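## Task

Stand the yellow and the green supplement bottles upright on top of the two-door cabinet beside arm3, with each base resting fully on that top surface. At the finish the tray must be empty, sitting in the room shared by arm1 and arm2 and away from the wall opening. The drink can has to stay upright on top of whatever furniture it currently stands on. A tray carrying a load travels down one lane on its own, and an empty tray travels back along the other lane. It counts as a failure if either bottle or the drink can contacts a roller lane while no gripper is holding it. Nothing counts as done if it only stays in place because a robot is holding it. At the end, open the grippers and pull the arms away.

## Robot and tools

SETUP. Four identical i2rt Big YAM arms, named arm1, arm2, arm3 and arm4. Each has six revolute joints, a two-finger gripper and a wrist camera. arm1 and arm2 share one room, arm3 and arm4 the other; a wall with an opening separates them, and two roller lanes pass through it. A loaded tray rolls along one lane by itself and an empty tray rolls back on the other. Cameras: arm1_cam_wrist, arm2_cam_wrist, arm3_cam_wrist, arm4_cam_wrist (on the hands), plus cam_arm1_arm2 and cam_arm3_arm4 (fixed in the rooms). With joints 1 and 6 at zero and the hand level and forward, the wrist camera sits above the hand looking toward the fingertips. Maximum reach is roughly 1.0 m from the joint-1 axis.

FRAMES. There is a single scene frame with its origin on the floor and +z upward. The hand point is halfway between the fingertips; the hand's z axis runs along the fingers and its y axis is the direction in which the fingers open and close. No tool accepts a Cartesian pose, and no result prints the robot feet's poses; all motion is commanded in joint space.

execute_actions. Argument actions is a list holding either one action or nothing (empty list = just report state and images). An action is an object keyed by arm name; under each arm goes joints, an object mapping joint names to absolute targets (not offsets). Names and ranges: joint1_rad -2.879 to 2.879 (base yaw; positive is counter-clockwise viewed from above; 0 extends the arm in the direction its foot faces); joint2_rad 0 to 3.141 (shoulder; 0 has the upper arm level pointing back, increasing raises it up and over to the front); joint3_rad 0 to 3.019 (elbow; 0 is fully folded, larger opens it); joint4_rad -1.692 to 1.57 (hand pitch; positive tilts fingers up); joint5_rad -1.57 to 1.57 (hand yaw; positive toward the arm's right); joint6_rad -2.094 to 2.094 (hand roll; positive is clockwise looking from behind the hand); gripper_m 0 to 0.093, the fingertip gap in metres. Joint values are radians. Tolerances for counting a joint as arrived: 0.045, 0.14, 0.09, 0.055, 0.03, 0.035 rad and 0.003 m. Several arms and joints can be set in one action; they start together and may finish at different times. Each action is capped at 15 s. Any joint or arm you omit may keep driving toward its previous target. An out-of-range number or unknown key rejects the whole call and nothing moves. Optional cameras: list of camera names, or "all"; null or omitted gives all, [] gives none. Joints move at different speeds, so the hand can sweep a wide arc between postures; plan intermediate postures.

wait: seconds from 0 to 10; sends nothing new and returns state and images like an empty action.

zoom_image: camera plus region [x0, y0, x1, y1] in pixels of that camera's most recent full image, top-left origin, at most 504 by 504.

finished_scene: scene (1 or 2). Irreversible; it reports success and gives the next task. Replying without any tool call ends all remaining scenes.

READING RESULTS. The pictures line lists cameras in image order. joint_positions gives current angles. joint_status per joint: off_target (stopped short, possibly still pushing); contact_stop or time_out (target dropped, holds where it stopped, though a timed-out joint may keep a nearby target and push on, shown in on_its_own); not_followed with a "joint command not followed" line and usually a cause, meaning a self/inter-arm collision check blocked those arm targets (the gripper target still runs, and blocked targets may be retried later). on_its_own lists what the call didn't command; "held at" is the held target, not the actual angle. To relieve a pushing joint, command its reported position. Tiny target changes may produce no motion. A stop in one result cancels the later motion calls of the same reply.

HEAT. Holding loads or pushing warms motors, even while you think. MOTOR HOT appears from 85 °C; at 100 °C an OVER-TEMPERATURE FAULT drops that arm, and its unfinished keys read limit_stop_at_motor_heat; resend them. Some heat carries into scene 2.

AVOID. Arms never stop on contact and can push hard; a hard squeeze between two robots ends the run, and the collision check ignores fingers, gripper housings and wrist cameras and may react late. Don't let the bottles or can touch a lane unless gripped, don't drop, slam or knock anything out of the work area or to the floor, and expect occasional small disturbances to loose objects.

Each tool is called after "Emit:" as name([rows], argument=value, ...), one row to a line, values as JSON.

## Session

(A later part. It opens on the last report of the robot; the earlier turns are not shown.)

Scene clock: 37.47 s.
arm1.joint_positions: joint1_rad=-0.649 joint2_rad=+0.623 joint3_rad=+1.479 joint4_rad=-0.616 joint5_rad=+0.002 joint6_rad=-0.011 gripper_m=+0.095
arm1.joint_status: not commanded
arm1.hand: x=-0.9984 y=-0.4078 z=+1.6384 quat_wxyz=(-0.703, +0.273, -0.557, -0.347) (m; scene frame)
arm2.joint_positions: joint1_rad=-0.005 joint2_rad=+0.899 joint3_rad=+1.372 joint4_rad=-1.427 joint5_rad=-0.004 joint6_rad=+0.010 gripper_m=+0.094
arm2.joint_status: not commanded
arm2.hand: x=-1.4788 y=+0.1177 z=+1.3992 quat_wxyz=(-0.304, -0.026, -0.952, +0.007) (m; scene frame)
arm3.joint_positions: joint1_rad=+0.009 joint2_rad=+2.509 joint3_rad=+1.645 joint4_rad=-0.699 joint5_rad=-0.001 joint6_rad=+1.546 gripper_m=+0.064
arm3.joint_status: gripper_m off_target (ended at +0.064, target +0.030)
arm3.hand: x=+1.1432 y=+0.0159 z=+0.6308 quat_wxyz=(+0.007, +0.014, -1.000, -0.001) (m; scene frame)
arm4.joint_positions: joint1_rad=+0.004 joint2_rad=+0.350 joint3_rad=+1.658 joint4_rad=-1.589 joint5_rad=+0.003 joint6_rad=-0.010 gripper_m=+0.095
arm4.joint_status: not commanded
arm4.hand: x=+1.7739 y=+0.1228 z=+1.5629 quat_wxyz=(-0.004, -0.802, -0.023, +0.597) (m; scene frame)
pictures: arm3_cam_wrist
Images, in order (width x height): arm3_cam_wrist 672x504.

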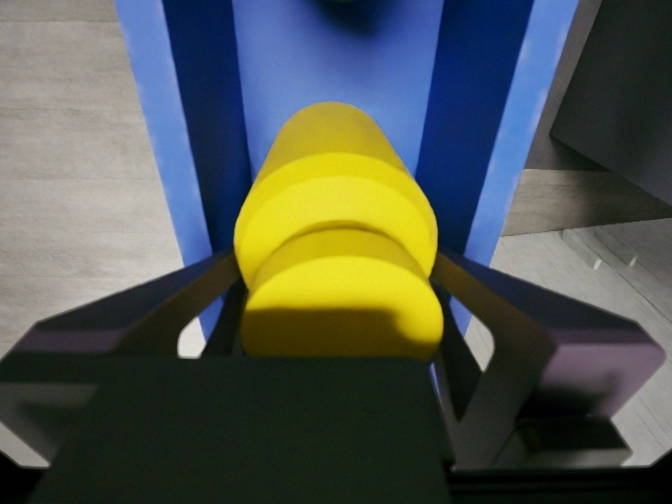

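Emit:
execute_actions([
  {"arm3":{"joints":{"joint2_rad":2.24,"joint4_rad":-0.95}}},
], cameras=["cam_arm3_arm4"])

Emit:
execute_actions([
  {"arm3":{"joints":{"joint2_rad":1.75,"joint3_rad":1.7,"joint4_rad":-1.52}}},
], cameras=[])

Emit:
execute_actions([
  {"arm3":{"joints":{"joint1_rad":1.4}}},
], cameras=["arm3_cam_wrist","cam_arm3_arm4"])

Scene clock: 40.00 s.
arm1.joint_positions: joint1_rad=-0.649 joint2_rad=+0.623 joint3_rad=+1.479 joint4_rad=-0.616 joint5_rad=+0.002 joint6_rad=-0.011 gripper_m=+0.095
arm1.joint_status: not commanded
arm1.hand: x=-0.9984 y=-0.4078 z=+1.6384 quat_wxyz=(-0.703, +0.273, -0.557, -0.347) (m; scene frame)
arm2.joint_positions: joint1_rad=-0.005 joint2_rad=+0.899 joint3_rad=+1.372 joint4_rad=-1.427 joint5_rad=-0.004 joint6_rad=+0.010 gripper_m=+0.094
arm2.joint_status: not commanded
arm2.hand: x=-1.4788 y=+0.1177 z=+1.3992 quat_wxyz=(-0.304, -0.026, -0.952, +0.007) (m; scene frame)
arm3.joint_positions: joint1_rad=+0.009 joint2_rad=+2.233 joint3_rad=+1.659 joint4_rad=-0.941 joint5_rad=-0.001 joint6_rad=+1.546 gripper_m=+0.064
arm3.joint_status: all done
arm3.hand: x=+1.1452 y=+0.0425 z=+0.8018 quat_wxyz=(+0.006, +0.014, -1.000, -0.025) (m; scene frame)
arm4.joint_positions: joint1_rad=+0.004 joint2_rad=+0.350 joint3_rad=+1.658 joint4_rad=-1.589 joint5_rad=+0.003 joint6_rad=-0.010 gripper_m=+0.095
arm4.joint_status: not commanded
arm4.hand: x=+1.7739 y=+0.1228 z=+1.5629 quat_wxyz=(-0.004, -0.802, -0.023, +0.597) (m; scene frame)
pictures: cam_arm3_arm4
Images, in order (width x height): cam_arm3_arm4 672x504.

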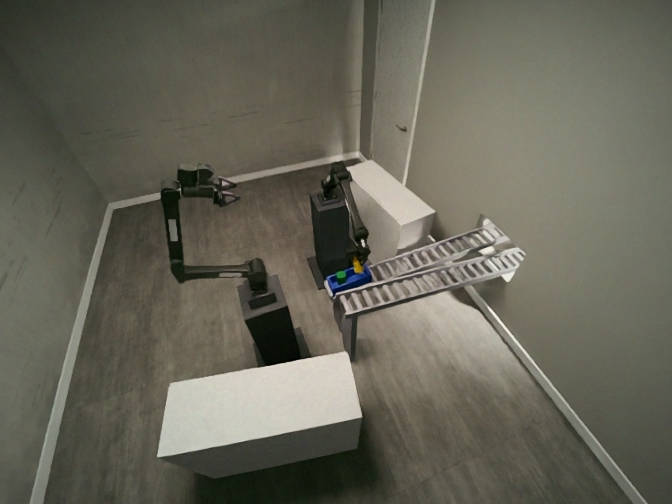

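Scene clock: 41.67 s.
arm1.joint_positions: joint1_rad=-0.649 joint2_rad=+0.623 joint3_rad=+1.479 joint4_rad=-0.616 joint5_rad=+0.002 joint6_rad=-0.011 gripper_m=+0.095
arm1.joint_status: not commanded
arm1.hand: x=-0.9984 y=-0.4078 z=+1.6384 quat_wxyz=(-0.703, +0.273, -0.557, -0.347) (m; scene frame)
arm2.joint_positions: joint1_rad=-0.005 joint2_rad=+0.899 joint3_rad=+1.372 joint4_rad=-1.427 joint5_rad=-0.004 joint6_rad=+0.010 gripper_m=+0.094
arm2.joint_status: not commanded
arm2.hand: x=-1.4788 y=+0.1177 z=+1.3992 quat_wxyz=(-0.304, -0.026, -0.952, +0.007) (m; scene frame)
arm3.joint_positions: joint1_rad=+0.009 joint2_rad=+1.759 joint3_rad=+1.677 joint4_rad=-1.512 joint5_rad=-0.001 joint6_rad=+1.547 gripper_m=+0.064
arm3.joint_status: all done
arm3.hand: x=+1.1490 y=-0.0640 z=+1.0811 quat_wxyz=(+0.007, +0.014, -1.000, +0.014) (m; scene frame)
arm4.joint_positions: joint1_rad=+0.004 joint2_rad=+0.350 joint3_rad=+1.658 joint4_rad=-1.589 joint5_rad=+0.003 joint6_rad=-0.010 gripper_m=+0.095
arm4.joint_status: not commanded
arm4.hand: x=+1.7739 y=+0.1228 z=+1.5629 quat_wxyz=(-0.004, -0.802, -0.023, +0.597) (m; scene frame)
pictures: none
No camera images: the call's "cameras" was empty. Leave "cameras" out to get every camera's image.

Scene clock: 43.53 s.
arm1.joint_positions: joint1_rad=-0.649 joint2_rad=+0.623 joint3_rad=+1.479 joint4_rad=-0.616 joint5_rad=+0.002 joint6_rad=-0.011 gripper_m=+0.095
arm1.joint_status: not commanded
arm1.hand: x=-0.9984 y=-0.4078 z=+1.6384 quat_wxyz=(-0.703, +0.273, -0.557, -0.347) (m; scene frame)
arm2.joint_positions: joint1_rad=-0.005 joint2_rad=+0.899 joint3_rad=+1.372 joint4_rad=-1.427 joint5_rad=-0.004 joint6_rad=+0.010 gripper_m=+0.094
arm2.joint_status: not commanded
arm2.hand: x=-1.4788 y=+0.1177 z=+1.3992 quat_wxyz=(-0.304, -0.026, -0.952, +0.007) (m; scene frame)
arm3.joint_positions: joint1_rad=+1.407 joint2_rad=+1.759 joint3_rad=+1.677 joint4_rad=-1.512 joint5_rad=-0.004 joint6_rad=+1.547 gripper_m=+0.064
arm3.joint_status: all done
arm3.hand: x=+0.6241 y=-0.5087 z=+1.0904 quat_wxyz=(+0.001, +0.654, -0.756, +0.008) (m; scene frame)
arm4.joint_positions: joint1_rad=+0.004 joint2_rad=+0.350 joint3_rad=+1.658 joint4_rad=-1.589 joint5_rad=+0.003 joint6_rad=-0.010 gripper_m=+0.095
arm4.joint_status: not commanded
arm4.hand: x=+1.7739 y=+0.1228 z=+1.5629 quat_wxyz=(-0.004, -0.802, -0.023, +0.597) (m; scene frame)
pictures: arm3_cam_wrist, cam_arm3_arm4
Images, in order (width x height): arm3_cam_wrist 672x504, cam_arm3_arm4 672x504.

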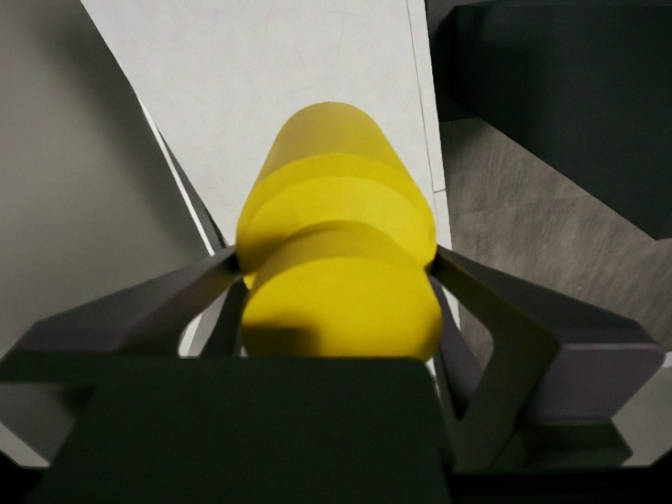

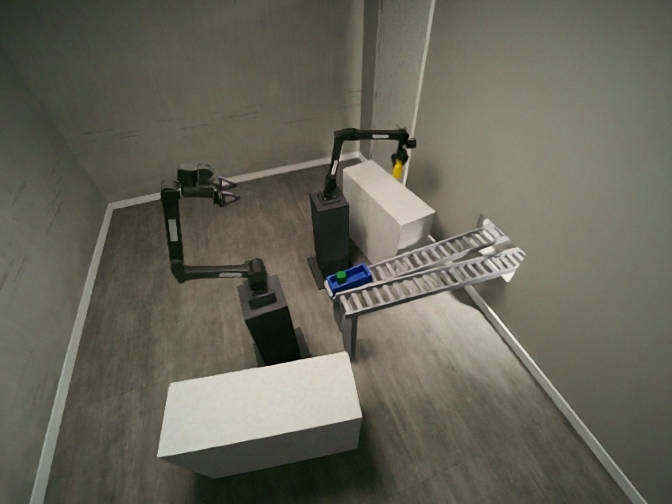

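Emit:
execute_actions([
  {"arm3":{"joints":{"joint1_rad":1.55,"joint2_rad":1.875,"joint3_rad":1.5,"joint4_rad":-1.19}}},
], cameras=["arm3_cam_wrist","cam_arm3_arm4"])

Emit:
zoom_image(camera="cam_arm3_arm4", region=[320,110,450,250])

Scene clock: 45.93 s.
arm1.joint_positions: joint1_rad=-0.649 joint2_rad=+0.623 joint3_rad=+1.479 joint4_rad=-0.616 joint5_rad=+0.002 joint6_rad=-0.011 gripper_m=+0.095
arm1.joint_status: not commanded
arm1.hand: x=-0.9984 y=-0.4078 z=+1.6384 quat_wxyz=(-0.703, +0.273, -0.557, -0.347) (m; scene frame)
arm2.joint_positions: joint1_rad=-0.005 joint2_rad=+0.899 joint3_rad=+1.372 joint4_rad=-1.427 joint5_rad=-0.004 joint6_rad=+0.010 gripper_m=+0.094
arm2.joint_status: not commanded
arm2.hand: x=-1.4788 y=+0.1177 z=+1.3992 quat_wxyz=(-0.304, -0.026, -0.952, +0.007) (m; scene frame)
arm3.joint_positions: joint1_rad=+1.550 joint2_rad=+1.909 joint3_rad=+1.476 joint4_rad=-1.199 joint5_rad=-0.002 joint6_rad=+1.547 gripper_m=+0.064
arm3.joint_status: all done
arm3.hand: x=+0.6064 y=-0.5855 z=+0.9373 quat_wxyz=(-0.014, +0.706, -0.707, +0.022) (m; scene frame)
arm4.joint_positions: joint1_rad=+0.004 joint2_rad=+0.350 joint3_rad=+1.658 joint4_rad=-1.589 joint5_rad=+0.003 joint6_rad=-0.010 gripper_m=+0.095
arm4.joint_status: not commanded
arm4.hand: x=+1.7739 y=+0.1228 z=+1.5629 quat_wxyz=(-0.004, -0.802, -0.023, +0.597) (m; scene frame)
pictures: arm3_cam_wrist, cam_arm3_arm4
Images, in order (width x height): arm3_cam_wrist 672x504, cam_arm3_arm4 672x504.

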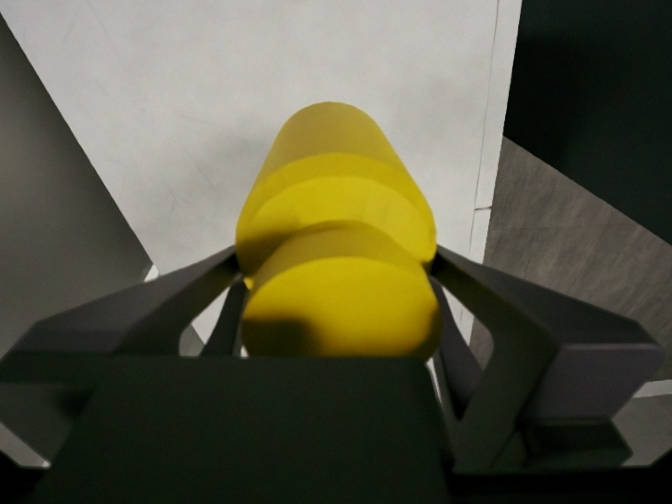

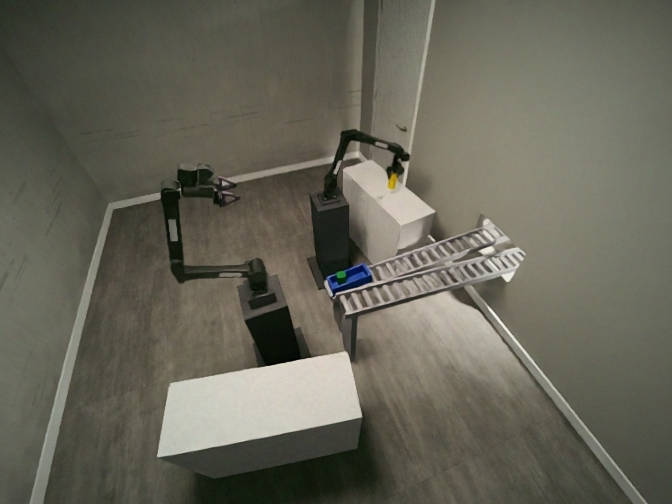

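Region (320, 110, 450, 250) of cam_arm3_arm4's 672x504 image, scaled by 3.600, with more detail than that image has; it fills the left 468 columns of this view, and the rest is white.

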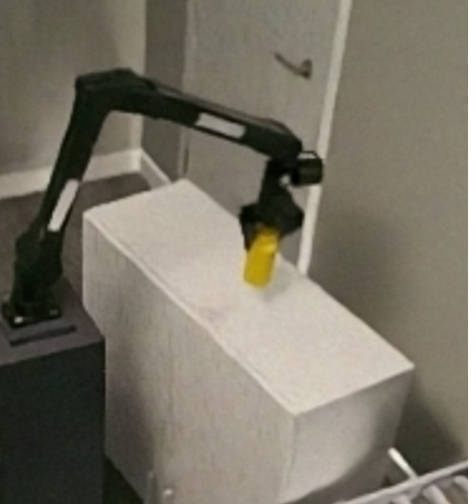

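Emit:
execute_actions([
  {"arm3":{"joints":{"joint2_rad":2.03,"joint4_rad":-1.07}}},
], cameras=["arm3_cam_wrist","cam_arm3_arm4"])

Emit:
zoom_image(camera="cam_arm3_arm4", region=[320,110,450,250])

Scene clock: 47.87 s.
arm1.joint_positions: joint1_rad=-0.649 joint2_rad=+0.623 joint3_rad=+1.479 joint4_rad=-0.616 joint5_rad=+0.002 joint6_rad=-0.011 gripper_m=+0.095
arm1.joint_status: not commanded
arm1.hand: x=-0.9984 y=-0.4078 z=+1.6384 quat_wxyz=(-0.703, +0.273, -0.557, -0.347) (m; scene frame)
arm2.joint_positions: joint1_rad=-0.005 joint2_rad=+0.899 joint3_rad=+1.372 joint4_rad=-1.427 joint5_rad=-0.004 joint6_rad=+0.010 gripper_m=+0.094
arm2.joint_status: not commanded
arm2.hand: x=-1.4788 y=+0.1177 z=+1.3992 quat_wxyz=(-0.304, -0.026, -0.952, +0.007) (m; scene frame)
arm3.joint_positions: joint1_rad=+1.551 joint2_rad=+2.048 joint3_rad=+1.476 joint4_rad=-1.077 joint5_rad=-0.003 joint6_rad=+1.547 gripper_m=+0.064
arm3.joint_status: all done
arm3.hand: x=+0.5907 y=-0.5864 z=+0.8618 quat_wxyz=(-0.019, +0.707, -0.707, +0.028) (m; scene frame)
arm4.joint_positions: joint1_rad=+0.004 joint2_rad=+0.350 joint3_rad=+1.658 joint4_rad=-1.589 joint5_rad=+0.003 joint6_rad=-0.010 gripper_m=+0.095
arm4.joint_status: not commanded
arm4.hand: x=+1.7739 y=+0.1228 z=+1.5629 quat_wxyz=(-0.004, -0.802, -0.023, +0.597) (m; scene frame)
pictures: arm3_cam_wrist, cam_arm3_arm4
Images, in order (width x height): arm3_cam_wrist 672x504, cam_arm3_arm4 672x504.

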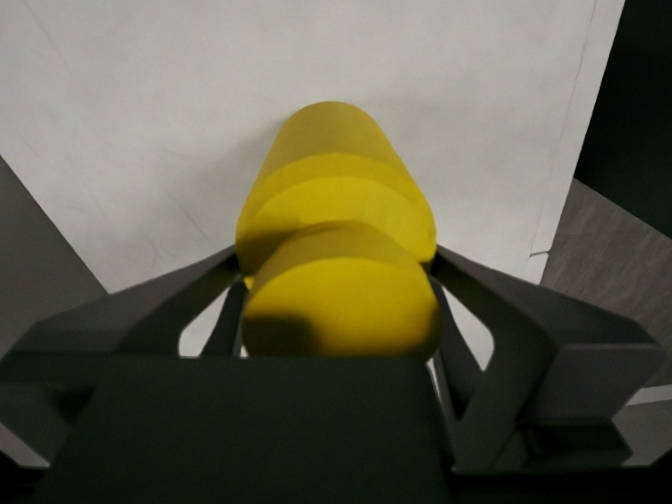

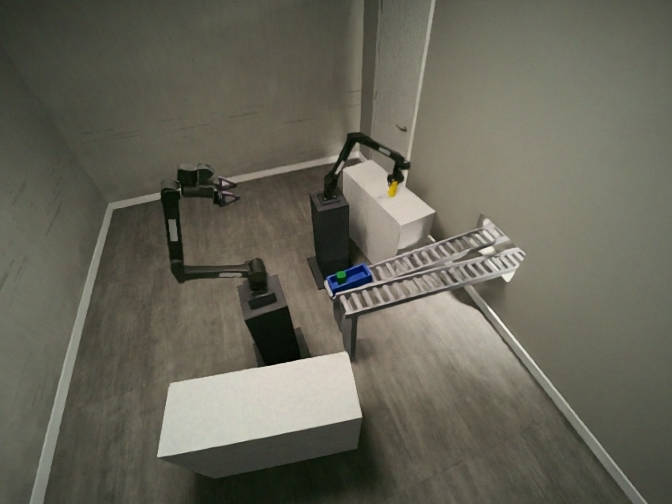

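Region (320, 110, 450, 250) of cam_arm3_arm4's 672x504 image, scaled by 3.600, with more detail than that image has; it fills the left 468 columns of this view, and the rest is white.

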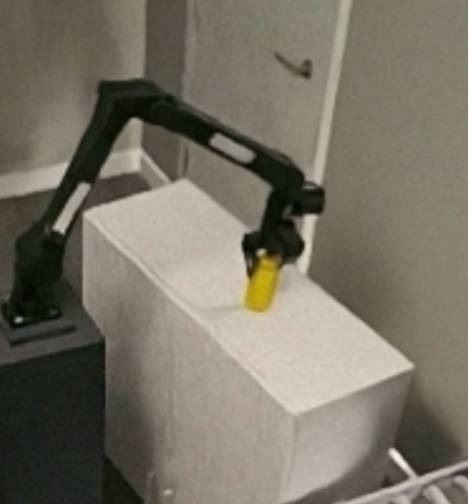

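Emit:
execute_actions([
  {"arm3":{"joints":{"joint2_rad":2.10,"joint4_rad":-1.04}}},
], cameras=["arm3_cam_wrist","cam_arm3_arm4"])

Emit:
zoom_image(camera="cam_arm3_arm4", region=[360,150,430,220])

Scene clock: 49.17 s.
arm1.joint_positions: joint1_rad=-0.649 joint2_rad=+0.623 joint3_rad=+1.479 joint4_rad=-0.616 joint5_rad=+0.002 joint6_rad=-0.011 gripper_m=+0.095
arm1.joint_status: not commanded
arm1.hand: x=-0.9984 y=-0.4078 z=+1.6384 quat_wxyz=(-0.703, +0.273, -0.557, -0.347) (m; scene frame)
arm2.joint_positions: joint1_rad=-0.005 joint2_rad=+0.899 joint3_rad=+1.372 joint4_rad=-1.427 joint5_rad=-0.004 joint6_rad=+0.010 gripper_m=+0.094
arm2.joint_status: not commanded
arm2.hand: x=-1.4788 y=+0.1177 z=+1.3992 quat_wxyz=(-0.304, -0.026, -0.952, +0.007) (m; scene frame)
arm3.joint_positions: joint1_rad=+1.551 joint2_rad=+2.051 joint3_rad=+1.476 joint4_rad=-1.056 joint5_rad=-0.003 joint6_rad=+1.547 gripper_m=+0.064
arm3.joint_status: all done
arm3.hand: x=+0.5861 y=-0.5863 z=+0.8599 quat_wxyz=(-0.013, +0.706, -0.707, +0.022) (m; scene frame)
arm4.joint_positions: joint1_rad=+0.004 joint2_rad=+0.350 joint3_rad=+1.658 joint4_rad=-1.589 joint5_rad=+0.003 joint6_rad=-0.010 gripper_m=+0.095
arm4.joint_status: not commanded
arm4.hand: x=+1.7739 y=+0.1228 z=+1.5629 quat_wxyz=(-0.004, -0.802, -0.023, +0.597) (m; scene frame)
pictures: arm3_cam_wrist, cam_arm3_arm4
Images, in order (width x height): arm3_cam_wrist 672x504, cam_arm3_arm4 672x504.

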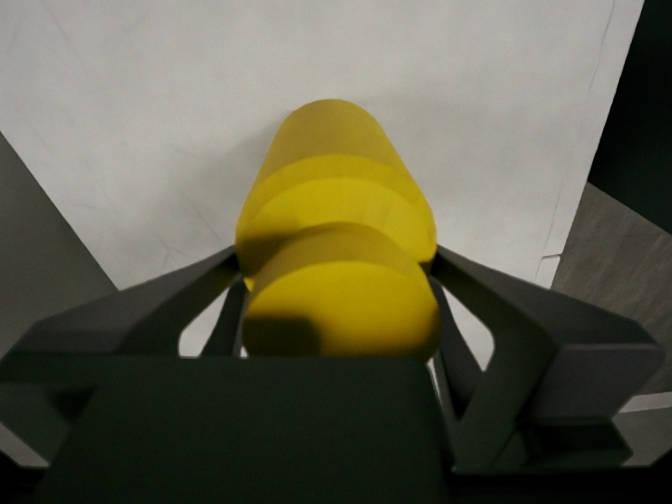

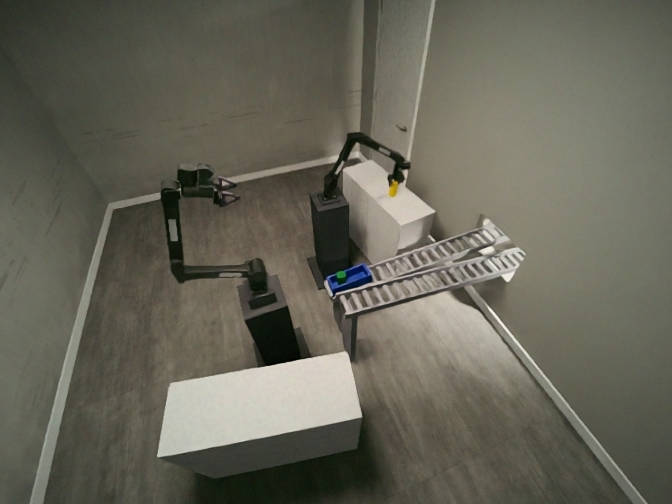

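Region (360, 150, 430, 220) of cam_arm3_arm4's 672x504 image, scaled by 7.200, with more detail than that image has.

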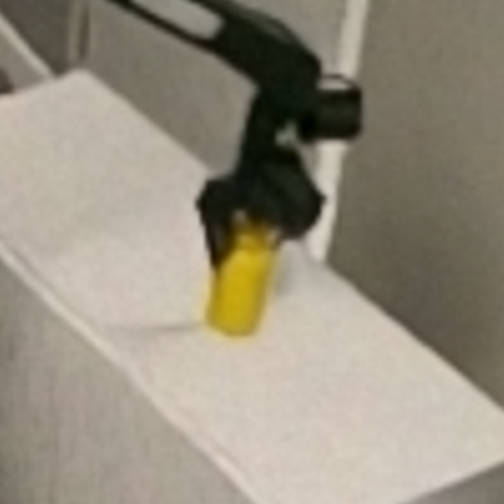

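Emit:
execute_actions([
  {"arm3":{"joints":{"joint2_rad":2.06,"gripper_m":0.093}}},
], cameras=["arm3_cam_wrist"])

Emit:
execute_actions([
  {"arm3":{"joints":{"joint2_rad":1.75,"joint4_rad":-1.3}}},
], cameras=["cam_arm3_arm4"])

Scene clock: 50.30 s.
arm1.joint_positions: joint1_rad=-0.649 joint2_rad=+0.623 joint3_rad=+1.479 joint4_rad=-0.616 joint5_rad=+0.002 joint6_rad=-0.011 gripper_m=+0.095
arm1.joint_status: not commanded
arm1.hand: x=-0.9984 y=-0.4078 z=+1.6384 quat_wxyz=(-0.703, +0.273, -0.557, -0.347) (m; scene frame)
arm2.joint_positions: joint1_rad=-0.005 joint2_rad=+0.899 joint3_rad=+1.372 joint4_rad=-1.427 joint5_rad=-0.004 joint6_rad=+0.010 gripper_m=+0.094
arm2.joint_status: not commanded
arm2.hand: x=-1.4788 y=+0.1177 z=+1.3992 quat_wxyz=(-0.304, -0.026, -0.952, +0.007) (m; scene frame)
arm3.joint_positions: joint1_rad=+1.551 joint2_rad=+2.051 joint3_rad=+1.476 joint4_rad=-1.051 joint5_rad=-0.003 joint6_rad=+1.547 gripper_m=+0.093
arm3.joint_status: all done
arm3.hand: x=+0.5847 y=-0.5862 z=+0.8598 quat_wxyz=(-0.012, +0.707, -0.707, +0.019) (m; scene frame)
arm4.joint_positions: joint1_rad=+0.004 joint2_rad=+0.350 joint3_rad=+1.658 joint4_rad=-1.589 joint5_rad=+0.003 joint6_rad=-0.010 gripper_m=+0.095
arm4.joint_status: not commanded
arm4.hand: x=+1.7739 y=+0.1228 z=+1.5629 quat_wxyz=(-0.004, -0.802, -0.023, +0.597) (m; scene frame)
pictures: arm3_cam_wrist
Images, in order (width x height): arm3_cam_wrist 672x504.

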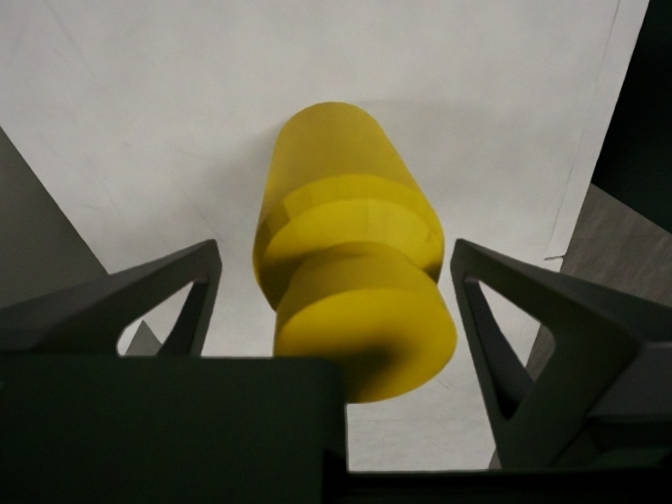

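Scene clock: 51.63 s.
arm1.joint_positions: joint1_rad=-0.649 joint2_rad=+0.623 joint3_rad=+1.479 joint4_rad=-0.616 joint5_rad=+0.002 joint6_rad=-0.011 gripper_m=+0.095
arm1.joint_status: not commanded
arm1.hand: x=-0.9984 y=-0.4078 z=+1.6384 quat_wxyz=(-0.703, +0.273, -0.557, -0.347) (m; scene frame)
arm2.joint_positions: joint1_rad=-0.005 joint2_rad=+0.899 joint3_rad=+1.372 joint4_rad=-1.427 joint5_rad=-0.004 joint6_rad=+0.010 gripper_m=+0.094
arm2.joint_status: not commanded
arm2.hand: x=-1.4788 y=+0.1177 z=+1.3992 quat_wxyz=(-0.304, -0.026, -0.952, +0.007) (m; scene frame)
arm3.joint_positions: joint1_rad=+1.551 joint2_rad=+1.736 joint3_rad=+1.476 joint4_rad=-1.291 joint5_rad=-0.003 joint6_rad=+1.547 gripper_m=+0.093
arm3.joint_status: all done
arm3.hand: x=+0.6255 y=-0.5861 z=+1.0268 quat_wxyz=(+0.014, +0.707, -0.707, -0.008) (m; scene frame)
arm4.joint_positions: joint1_rad=+0.004 joint2_rad=+0.350 joint3_rad=+1.658 joint4_rad=-1.589 joint5_rad=+0.003 joint6_rad=-0.010 gripper_m=+0.095
arm4.joint_status: not commanded
arm4.hand: x=+1.7739 y=+0.1228 z=+1.5629 quat_wxyz=(-0.004, -0.802, -0.023, +0.597) (m; scene frame)
pictures: cam_arm3_arm4
Images, in order (width x height): cam_arm3_arm4 672x504.

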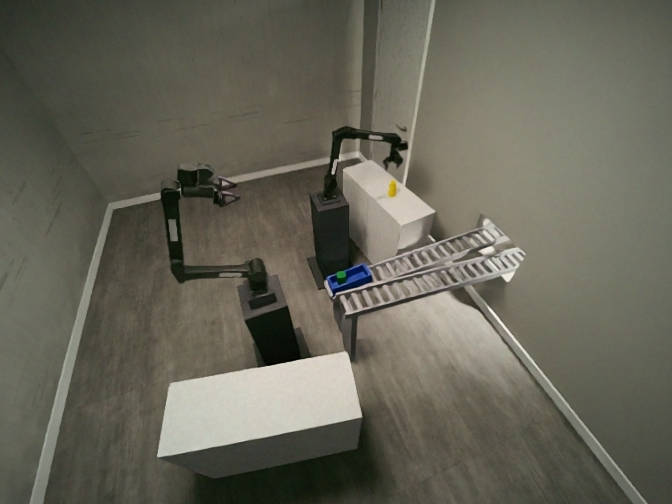

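Emit:
execute_actions([
  {"arm3":{"joints":{"joint1_rad":-0.177,"joint3_rad":1.65,"joint4_rad":-1.48,"joint6_rad":1.375,"gripper_m":0.085}}},
], cameras=[])

Emit:
execute_actions([
  {"arm3":{"joints":{"joint2_rad":2.27,"joint4_rad":-0.95}}},
], cameras=["arm3_cam_wrist","cam_arm3_arm4"])

Scene clock: 54.60 s.
arm1.joint_positions: joint1_rad=-0.649 joint2_rad=+0.623 joint3_rad=+1.479 joint4_rad=-0.616 joint5_rad=+0.002 joint6_rad=-0.011 gripper_m=+0.095
arm1.joint_status: not commanded
arm1.hand: x=-0.9984 y=-0.4078 z=+1.6384 quat_wxyz=(-0.703, +0.273, -0.557, -0.347) (m; scene frame)
arm2.joint_positions: joint1_rad=-0.005 joint2_rad=+0.899 joint3_rad=+1.372 joint4_rad=-1.427 joint5_rad=-0.004 joint6_rad=+0.010 gripper_m=+0.094
arm2.joint_status: not commanded
arm2.hand: x=-1.4788 y=+0.1177 z=+1.3992 quat_wxyz=(-0.304, -0.026, -0.952, +0.007) (m; scene frame)
arm3.joint_positions: joint1_rad=-0.183 joint2_rad=+1.744 joint3_rad=+1.614 joint4_rad=-1.470 joint5_rad=+0.000 joint6_rad=+1.389 gripper_m=+0.085
arm3.joint_status: all done
arm3.hand: x=+1.2497 y=-0.0826 z=+1.0635 quat_wxyz=(+0.009, -0.003, -1.000, +0.018) (m; scene frame)
arm4.joint_positions: joint1_rad=+0.004 joint2_rad=+0.350 joint3_rad=+1.658 joint4_rad=-1.589 joint5_rad=+0.003 joint6_rad=-0.010 gripper_m=+0.095
arm4.joint_status: not commanded
arm4.hand: x=+1.7739 y=+0.1228 z=+1.5629 quat_wxyz=(-0.004, -0.802, -0.023, +0.597) (m; scene frame)
pictures: none
No camera images: the call's "cameras" was empty. Leave "cameras" out to get every camera's image.

Scene clock: 56.00 s.
arm1.joint_positions: joint1_rad=-0.649 joint2_rad=+0.623 joint3_rad=+1.479 joint4_rad=-0.616 joint5_rad=+0.002 joint6_rad=-0.011 gripper_m=+0.095
arm1.joint_status: not commanded
arm1.hand: x=-0.9984 y=-0.4078 z=+1.6384 quat_wxyz=(-0.703, +0.273, -0.557, -0.347) (m; scene frame)
arm2.joint_positions: joint1_rad=-0.005 joint2_rad=+0.899 joint3_rad=+1.372 joint4_rad=-1.427 joint5_rad=-0.004 joint6_rad=+0.010 gripper_m=+0.094
arm2.joint_status: not commanded
arm2.hand: x=-1.4788 y=+0.1177 z=+1.3992 quat_wxyz=(-0.304, -0.026, -0.952, +0.007) (m; scene frame)
arm3.joint_positions: joint1_rad=-0.183 joint2_rad=+2.293 joint3_rad=+1.627 joint4_rad=-0.960 joint5_rad=+0.000 joint6_rad=+1.389 gripper_m=+0.085
arm3.joint_status: all done
arm3.hand: x=+1.2617 y=-0.0021 z=+0.7543 quat_wxyz=(+0.011, -0.003, -0.999, +0.031) (m; scene frame)
arm4.joint_positions: joint1_rad=+0.004 joint2_rad=+0.350 joint3_rad=+1.658 joint4_rad=-1.589 joint5_rad=+0.003 joint6_rad=-0.010 gripper_m=+0.095
arm4.joint_status: not commanded
arm4.hand: x=+1.7739 y=+0.1228 z=+1.5629 quat_wxyz=(-0.004, -0.802, -0.023, +0.597) (m; scene frame)
pictures: arm3_cam_wrist, cam_arm3_arm4
Images, in order (width x height): arm3_cam_wrist 672x504, cam_arm3_arm4 672x504.

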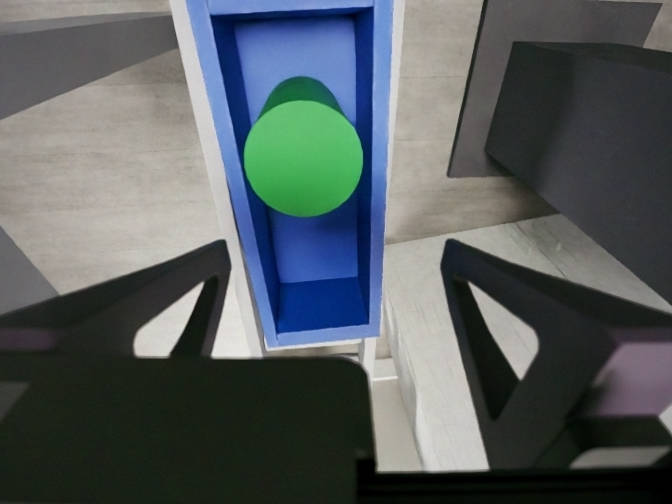

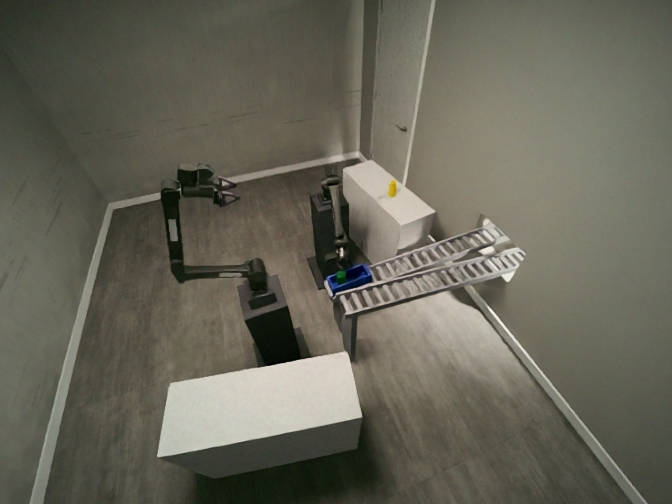

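Emit:
execute_actions([
  {"arm3":{"joints":{"joint1_rad":-0.155,"joint2_rad":2.45,"joint3_rad":1.725,"joint4_rad":-0.80,"joint6_rad":1.40}}},
], cameras=["arm3_cam_wrist","cam_arm3_arm4"])

Emit:
zoom_image(camera="cam_arm3_arm4", region=[310,230,390,310])

Scene clock: 58.43 s.
arm1.joint_positions: joint1_rad=-0.649 joint2_rad=+0.623 joint3_rad=+1.479 joint4_rad=-0.616 joint5_rad=+0.002 joint6_rad=-0.011 gripper_m=+0.095
arm1.joint_status: not commanded
arm1.hand: x=-0.9984 y=-0.4078 z=+1.6384 quat_wxyz=(-0.703, +0.273, -0.557, -0.347) (m; scene frame)
arm2.joint_positions: joint1_rad=-0.005 joint2_rad=+0.899 joint3_rad=+1.372 joint4_rad=-1.427 joint5_rad=-0.004 joint6_rad=+0.010 gripper_m=+0.094
arm2.joint_status: not commanded
arm2.hand: x=-1.4788 y=+0.1177 z=+1.3992 quat_wxyz=(-0.304, -0.026, -0.952, +0.007) (m; scene frame)
arm3.joint_positions: joint1_rad=-0.156 joint2_rad=+2.452 joint3_rad=+1.706 joint4_rad=-0.808 joint5_rad=+0.000 joint6_rad=+1.389 gripper_m=+0.085
arm3.joint_status: all done
arm3.hand: x=+1.2492 y=+0.0320 z=+0.6800 quat_wxyz=(+0.005, +0.011, -1.000, -0.005) (m; scene frame)
arm4.joint_positions: joint1_rad=+0.004 joint2_rad=+0.350 joint3_rad=+1.658 joint4_rad=-1.589 joint5_rad=+0.003 joint6_rad=-0.010 gripper_m=+0.095
arm4.joint_status: not commanded
arm4.hand: x=+1.7739 y=+0.1228 z=+1.5629 quat_wxyz=(-0.004, -0.802, -0.023, +0.597) (m; scene frame)
pictures: arm3_cam_wrist, cam_arm3_arm4
Images, in order (width x height): arm3_cam_wrist 672x504, cam_arm3_arm4 672x504.

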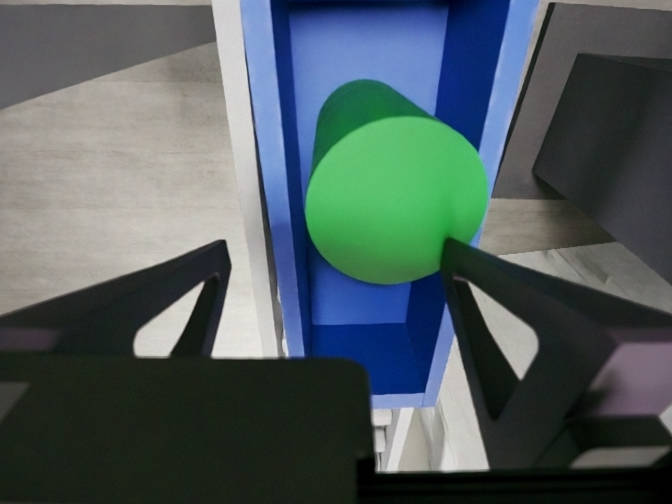

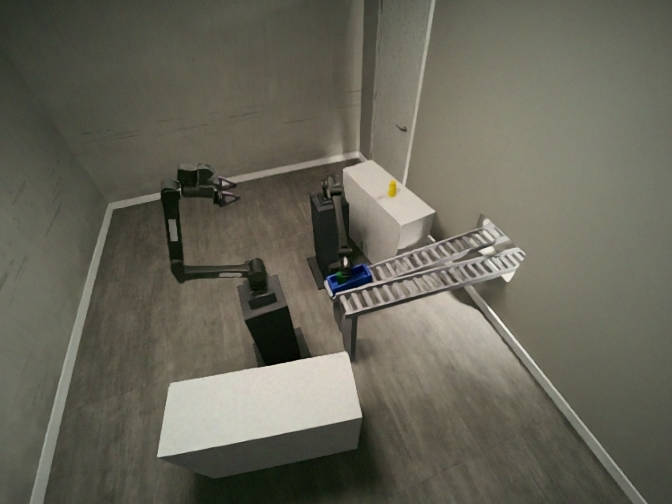

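Region (310, 230, 390, 310) of cam_arm3_arm4's 672x504 image, scaled by 6.300, with more detail than that image has.

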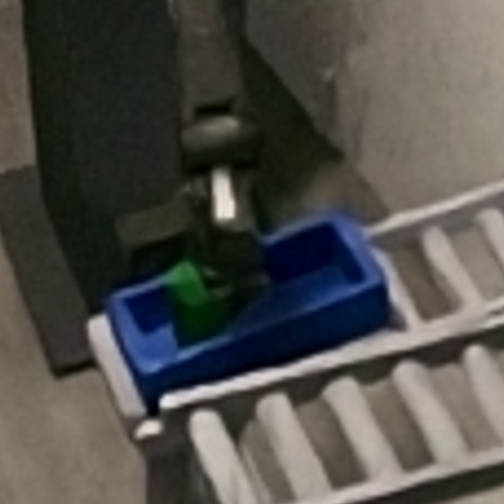

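Emit:
execute_actions([
  {"arm3":{"joints":{"joint1_rad":-0.175,"joint2_rad":2.40,"joint3_rad":1.615,"joint4_rad":-0.78}}},
], cameras=["arm3_cam_wrist"])

Scene clock: 59.87 s.
arm1.joint_positions: joint1_rad=-0.649 joint2_rad=+0.623 joint3_rad=+1.479 joint4_rad=-0.616 joint5_rad=+0.002 joint6_rad=-0.011 gripper_m=+0.095
arm1.joint_status: not commanded
arm1.hand: x=-0.9984 y=-0.4078 z=+1.6384 quat_wxyz=(-0.703, +0.273, -0.557, -0.347) (m; scene frame)
arm2.joint_positions: joint1_rad=-0.005 joint2_rad=+0.899 joint3_rad=+1.372 joint4_rad=-1.427 joint5_rad=-0.004 joint6_rad=+0.010 gripper_m=+0.094
arm2.joint_status: not commanded
arm2.hand: x=-1.4788 y=+0.1177 z=+1.3992 quat_wxyz=(-0.304, -0.026, -0.952, +0.007) (m; scene frame)
arm3.joint_positions: joint1_rad=-0.171 joint2_rad=+2.421 joint3_rad=+1.616 joint4_rad=-0.789 joint5_rad=+0.000 joint6_rad=+1.389 gripper_m=+0.085
arm3.joint_status: all done
arm3.hand: x=+1.2533 y=-0.0004 z=+0.6746 quat_wxyz=(+0.008, +0.003, -1.000, +0.014) (m; scene frame)
arm4.joint_positions: joint1_rad=+0.004 joint2_rad=+0.350 joint3_rad=+1.658 joint4_rad=-1.589 joint5_rad=+0.003 joint6_rad=-0.010 gripper_m=+0.095
arm4.joint_status: not commanded
arm4.hand: x=+1.7739 y=+0.1228 z=+1.5629 quat_wxyz=(-0.004, -0.802, -0.023, +0.597) (m; scene frame)
pictures: arm3_cam_wrist
Images, in order (width x height): arm3_cam_wrist 672x504.

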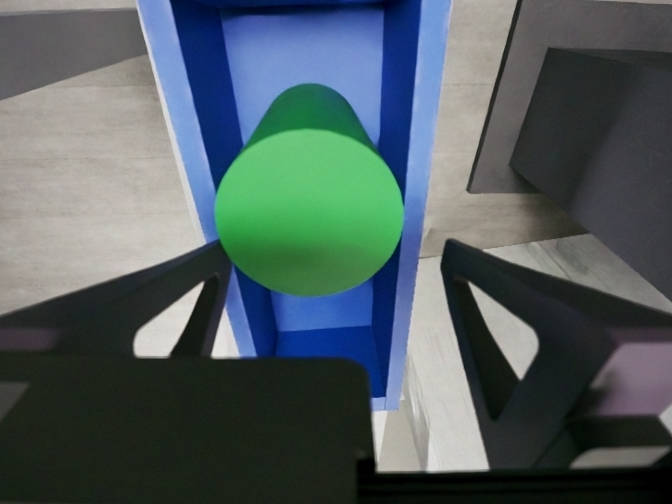

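Emit:
execute_actions([
  {"arm3":{"joints":{"joint3_rad":1.675,"joint4_rad":-0.81}}},
], cameras=["arm3_cam_wrist"])

Scene clock: 60.97 s.
arm1.joint_positions: joint1_rad=-0.649 joint2_rad=+0.623 joint3_rad=+1.479 joint4_rad=-0.616 joint5_rad=+0.002 joint6_rad=-0.011 gripper_m=+0.095
arm1.joint_status: not commanded
arm1.hand: x=-0.9984 y=-0.4078 z=+1.6384 quat_wxyz=(-0.703, +0.273, -0.557, -0.347) (m; scene frame)
arm2.joint_positions: joint1_rad=-0.005 joint2_rad=+0.899 joint3_rad=+1.372 joint4_rad=-1.427 joint5_rad=-0.004 joint6_rad=+0.010 gripper_m=+0.094
arm2.joint_status: not commanded
arm2.hand: x=-1.4788 y=+0.1177 z=+1.3992 quat_wxyz=(-0.304, -0.026, -0.952, +0.007) (m; scene frame)
arm3.joint_positions: joint1_rad=-0.171 joint2_rad=+2.421 joint3_rad=+1.636 joint4_rad=-0.800 joint5_rad=+0.000 joint6_rad=+1.389 gripper_m=+0.085
arm3.joint_status: all done
arm3.hand: x=+1.2547 y=+0.0068 z=+0.6797 quat_wxyz=(+0.007, +0.003, -1.000, +0.010) (m; scene frame)
arm4.joint_positions: joint1_rad=+0.004 joint2_rad=+0.350 joint3_rad=+1.658 joint4_rad=-1.589 joint5_rad=+0.003 joint6_rad=-0.010 gripper_m=+0.095
arm4.joint_status: not commanded
arm4.hand: x=+1.7739 y=+0.1228 z=+1.5629 quat_wxyz=(-0.004, -0.802, -0.023, +0.597) (m; scene frame)
pictures: arm3_cam_wrist
Images, in order (width x height): arm3_cam_wrist 672x504.

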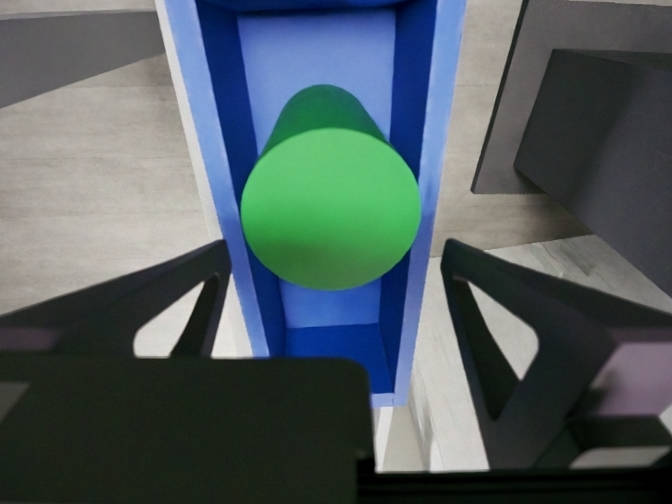

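Emit:
execute_actions([
  {"arm3":{"joints":{"joint1_rad":-0.19,"joint2_rad":2.525,"joint3_rad":1.695,"joint4_rad":-0.71,"gripper_m":0.08}}},
], cameras=["arm3_cam_wrist","cam_arm3_arm4"])

Emit:
zoom_image(camera="cam_arm3_arm4", region=[310,230,390,310])

Scene clock: 62.40 s.
arm1.joint_positions: joint1_rad=-0.649 joint2_rad=+0.623 joint3_rad=+1.479 joint4_rad=-0.616 joint5_rad=+0.002 joint6_rad=-0.011 gripper_m=+0.095
arm1.joint_status: not commanded
arm1.hand: x=-0.9984 y=-0.4078 z=+1.6384 quat_wxyz=(-0.703, +0.273, -0.557, -0.347) (m; scene frame)
arm2.joint_positions: joint1_rad=-0.005 joint2_rad=+0.899 joint3_rad=+1.372 joint4_rad=-1.427 joint5_rad=-0.004 joint6_rad=+0.010 gripper_m=+0.094
arm2.joint_status: not commanded
arm2.hand: x=-1.4788 y=+0.1177 z=+1.3992 quat_wxyz=(-0.304, -0.026, -0.952, +0.007) (m; scene frame)
arm3.joint_positions: joint1_rad=-0.185 joint2_rad=+2.439 joint3_rad=+1.671 joint4_rad=-0.747 joint5_rad=-0.001 joint6_rad=+1.389 gripper_m=+0.080
arm3.joint_status: all done
arm3.hand: x=+1.2677 y=+0.0304 z=+0.6788 quat_wxyz=(+0.001, -0.004, -1.000, -0.024) (m; scene frame)
arm4.joint_positions: joint1_rad=+0.004 joint2_rad=+0.350 joint3_rad=+1.658 joint4_rad=-1.589 joint5_rad=+0.003 joint6_rad=-0.010 gripper_m=+0.095
arm4.joint_status: not commanded
arm4.hand: x=+1.7739 y=+0.1228 z=+1.5629 quat_wxyz=(-0.004, -0.802, -0.023, +0.597) (m; scene frame)
pictures: arm3_cam_wrist, cam_arm3_arm4
Images, in order (width x height): arm3_cam_wrist 672x504, cam_arm3_arm4 672x504.

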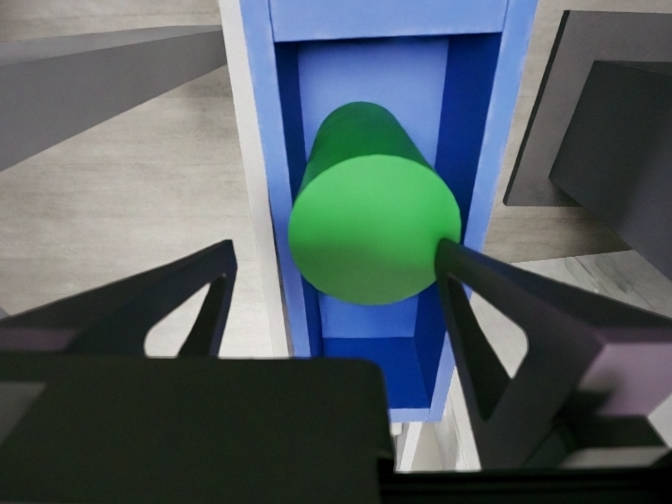

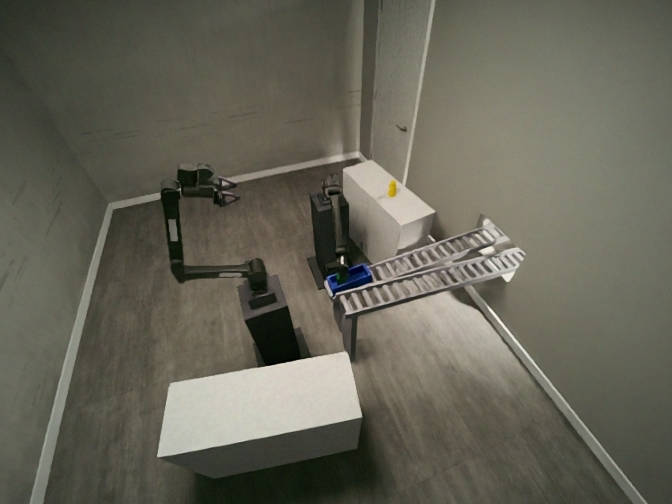

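Region (310, 230, 390, 310) of cam_arm3_arm4's 672x504 image, scaled by 6.300, with more detail than that image has.

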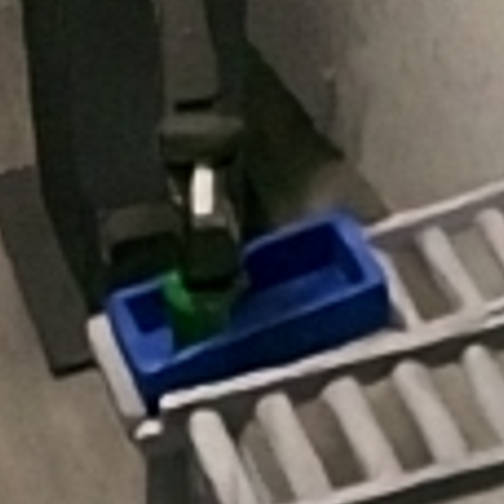

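Emit:
execute_actions([
  {"arm3":{"joints":{"joint2_rad":2.37}}},
], cameras=[])

Emit:
execute_actions([
  {"arm3":{"joints":{"joint3_rad":1.60,"joint4_rad":-0.81,"gripper_m":0.088}}},
], cameras=["arm3_cam_wrist"])

Scene clock: 64.03 s.
arm1.joint_positions: joint1_rad=-0.649 joint2_rad=+0.623 joint3_rad=+1.479 joint4_rad=-0.616 joint5_rad=+0.002 joint6_rad=-0.011 gripper_m=+0.095
arm1.joint_status: not commanded
arm1.hand: x=-0.9984 y=-0.4078 z=+1.6384 quat_wxyz=(-0.703, +0.273, -0.557, -0.347) (m; scene frame)
arm2.joint_positions: joint1_rad=-0.005 joint2_rad=+0.899 joint3_rad=+1.372 joint4_rad=-1.427 joint5_rad=-0.004 joint6_rad=+0.010 gripper_m=+0.094
arm2.joint_status: not commanded
arm2.hand: x=-1.4788 y=+0.1177 z=+1.3992 quat_wxyz=(-0.304, -0.026, -0.952, +0.007) (m; scene frame)
arm3.joint_positions: joint1_rad=-0.185 joint2_rad=+2.389 joint3_rad=+1.671 joint4_rad=-0.721 joint5_rad=-0.001 joint6_rad=+1.389 gripper_m=+0.080
arm3.joint_status: all done
arm3.hand: x=+1.2722 y=+0.0518 z=+0.7108 quat_wxyz=(-0.006, -0.004, -0.998, -0.062) (m; scene frame)
arm4.joint_positions: joint1_rad=+0.004 joint2_rad=+0.350 joint3_rad=+1.658 joint4_rad=-1.589 joint5_rad=+0.003 joint6_rad=-0.010 gripper_m=+0.095
arm4.joint_status: not commanded
arm4.hand: x=+1.7739 y=+0.1228 z=+1.5629 quat_wxyz=(-0.004, -0.802, -0.023, +0.597) (m; scene frame)
pictures: none
No camera images: the call's "cameras" was empty. Leave "cameras" out to get every camera's image.

Scene clock: 65.00 s.
arm1.joint_positions: joint1_rad=-0.649 joint2_rad=+0.623 joint3_rad=+1.479 joint4_rad=-0.616 joint5_rad=+0.002 joint6_rad=-0.011 gripper_m=+0.095
arm1.joint_status: not commanded
arm1.hand: x=-0.9984 y=-0.4078 z=+1.6384 quat_wxyz=(-0.703, +0.273, -0.557, -0.347) (m; scene frame)
arm2.joint_positions: joint1_rad=-0.005 joint2_rad=+0.899 joint3_rad=+1.372 joint4_rad=-1.427 joint5_rad=-0.004 joint6_rad=+0.010 gripper_m=+0.094
arm2.joint_status: not commanded
arm2.hand: x=-1.4788 y=+0.1177 z=+1.3992 quat_wxyz=(-0.304, -0.026, -0.952, +0.007) (m; scene frame)
arm3.joint_positions: joint1_rad=-0.185 joint2_rad=+2.383 joint3_rad=+1.594 joint4_rad=-0.804 joint5_rad=-0.001 joint6_rad=+1.389 gripper_m=+0.088
arm3.joint_status: all done
arm3.hand: x=+1.2611 y=-0.0050 z=+0.6910 quat_wxyz=(+0.008, -0.004, -1.000, +0.014) (m; scene frame)
arm4.joint_positions: joint1_rad=+0.004 joint2_rad=+0.350 joint3_rad=+1.658 joint4_rad=-1.589 joint5_rad=+0.003 joint6_rad=-0.010 gripper_m=+0.095
arm4.joint_status: not commanded
arm4.hand: x=+1.7739 y=+0.1228 z=+1.5629 quat_wxyz=(-0.004, -0.802, -0.023, +0.597) (m; scene frame)
pictures: arm3_cam_wrist
Images, in order (width x height): arm3_cam_wrist 672x504.

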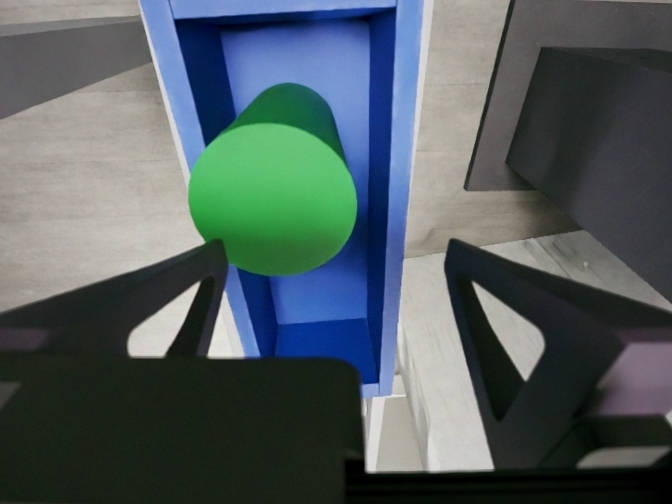

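Emit:
execute_actions([
  {"arm3":{"joints":{"joint3_rad":1.70,"joint4_rad":-0.865}}},
], cameras=["arm3_cam_wrist"])

Scene clock: 66.37 s.
arm1.joint_positions: joint1_rad=-0.649 joint2_rad=+0.623 joint3_rad=+1.479 joint4_rad=-0.616 joint5_rad=+0.002 joint6_rad=-0.011 gripper_m=+0.095
arm1.joint_status: not commanded
arm1.hand: x=-0.9984 y=-0.4078 z=+1.6384 quat_wxyz=(-0.703, +0.273, -0.557, -0.347) (m; scene frame)
arm2.joint_positions: joint1_rad=-0.005 joint2_rad=+0.899 joint3_rad=+1.372 joint4_rad=-1.427 joint5_rad=-0.004 joint6_rad=+0.010 gripper_m=+0.094
arm2.joint_status: not commanded
arm2.hand: x=-1.4788 y=+0.1177 z=+1.3992 quat_wxyz=(-0.304, -0.026, -0.952, +0.007) (m; scene frame)
arm3.joint_positions: joint1_rad=-0.185 joint2_rad=+2.383 joint3_rad=+1.669 joint4_rad=-0.856 joint5_rad=-0.001 joint6_rad=+1.389 gripper_m=+0.088
arm3.joint_status: all done
arm3.hand: x=+1.2661 y=+0.0199 z=+0.7117 quat_wxyz=(+0.006, -0.004, -1.000, +0.003) (m; scene frame)
arm4.joint_positions: joint1_rad=+0.004 joint2_rad=+0.350 joint3_rad=+1.658 joint4_rad=-1.589 joint5_rad=+0.003 joint6_rad=-0.010 gripper_m=+0.095
arm4.joint_status: not commanded
arm4.hand: x=+1.7739 y=+0.1228 z=+1.5629 quat_wxyz=(-0.004, -0.802, -0.023, +0.597) (m; scene frame)
pictures: arm3_cam_wrist
Images, in order (width x height): arm3_cam_wrist 672x504.

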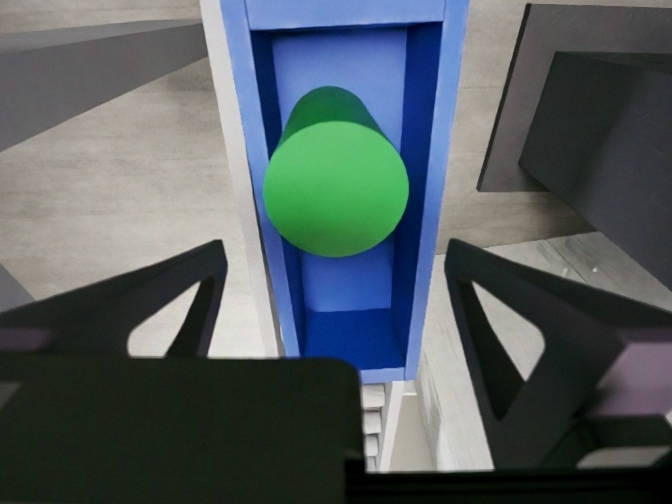

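Emit:
execute_actions([
  {"arm3":{"joints":{"joint2_rad":2.455,"joint4_rad":-0.775}}},
], cameras=["arm3_cam_wrist"])

Scene clock: 68.00 s.
arm1.joint_positions: joint1_rad=-0.649 joint2_rad=+0.623 joint3_rad=+1.479 joint4_rad=-0.616 joint5_rad=+0.002 joint6_rad=-0.011 gripper_m=+0.095
arm1.joint_status: not commanded
arm1.hand: x=-0.9984 y=-0.4078 z=+1.6384 quat_wxyz=(-0.703, +0.273, -0.557, -0.347) (m; scene frame)
arm2.joint_positions: joint1_rad=-0.005 joint2_rad=+0.899 joint3_rad=+1.372 joint4_rad=-1.427 joint5_rad=-0.004 joint6_rad=+0.010 gripper_m=+0.094
arm2.joint_status: not commanded
arm2.hand: x=-1.4788 y=+0.1177 z=+1.3992 quat_wxyz=(-0.304, -0.026, -0.952, +0.007) (m; scene frame)
arm3.joint_positions: joint1_rad=-0.185 joint2_rad=+2.443 joint3_rad=+1.669 joint4_rad=-0.786 joint5_rad=-0.001 joint6_rad=+1.389 gripper_m=+0.088
arm3.joint_status: all done
arm3.hand: x=+1.2655 y=+0.0189 z=+0.6755 quat_wxyz=(+0.005, -0.004, -1.000, -0.002) (m; scene frame)
arm4.joint_positions: joint1_rad=+0.004 joint2_rad=+0.350 joint3_rad=+1.658 joint4_rad=-1.589 joint5_rad=+0.003 joint6_rad=-0.010 gripper_m=+0.095
arm4.joint_status: not commanded
arm4.hand: x=+1.7739 y=+0.1228 z=+1.5629 quat_wxyz=(-0.004, -0.802, -0.023, +0.597) (m; scene frame)
pictures: arm3_cam_wrist
Images, in order (width x height): arm3_cam_wrist 672x504.

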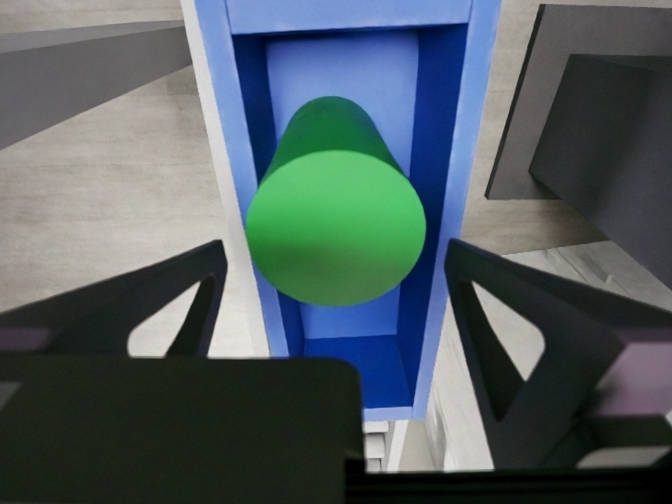

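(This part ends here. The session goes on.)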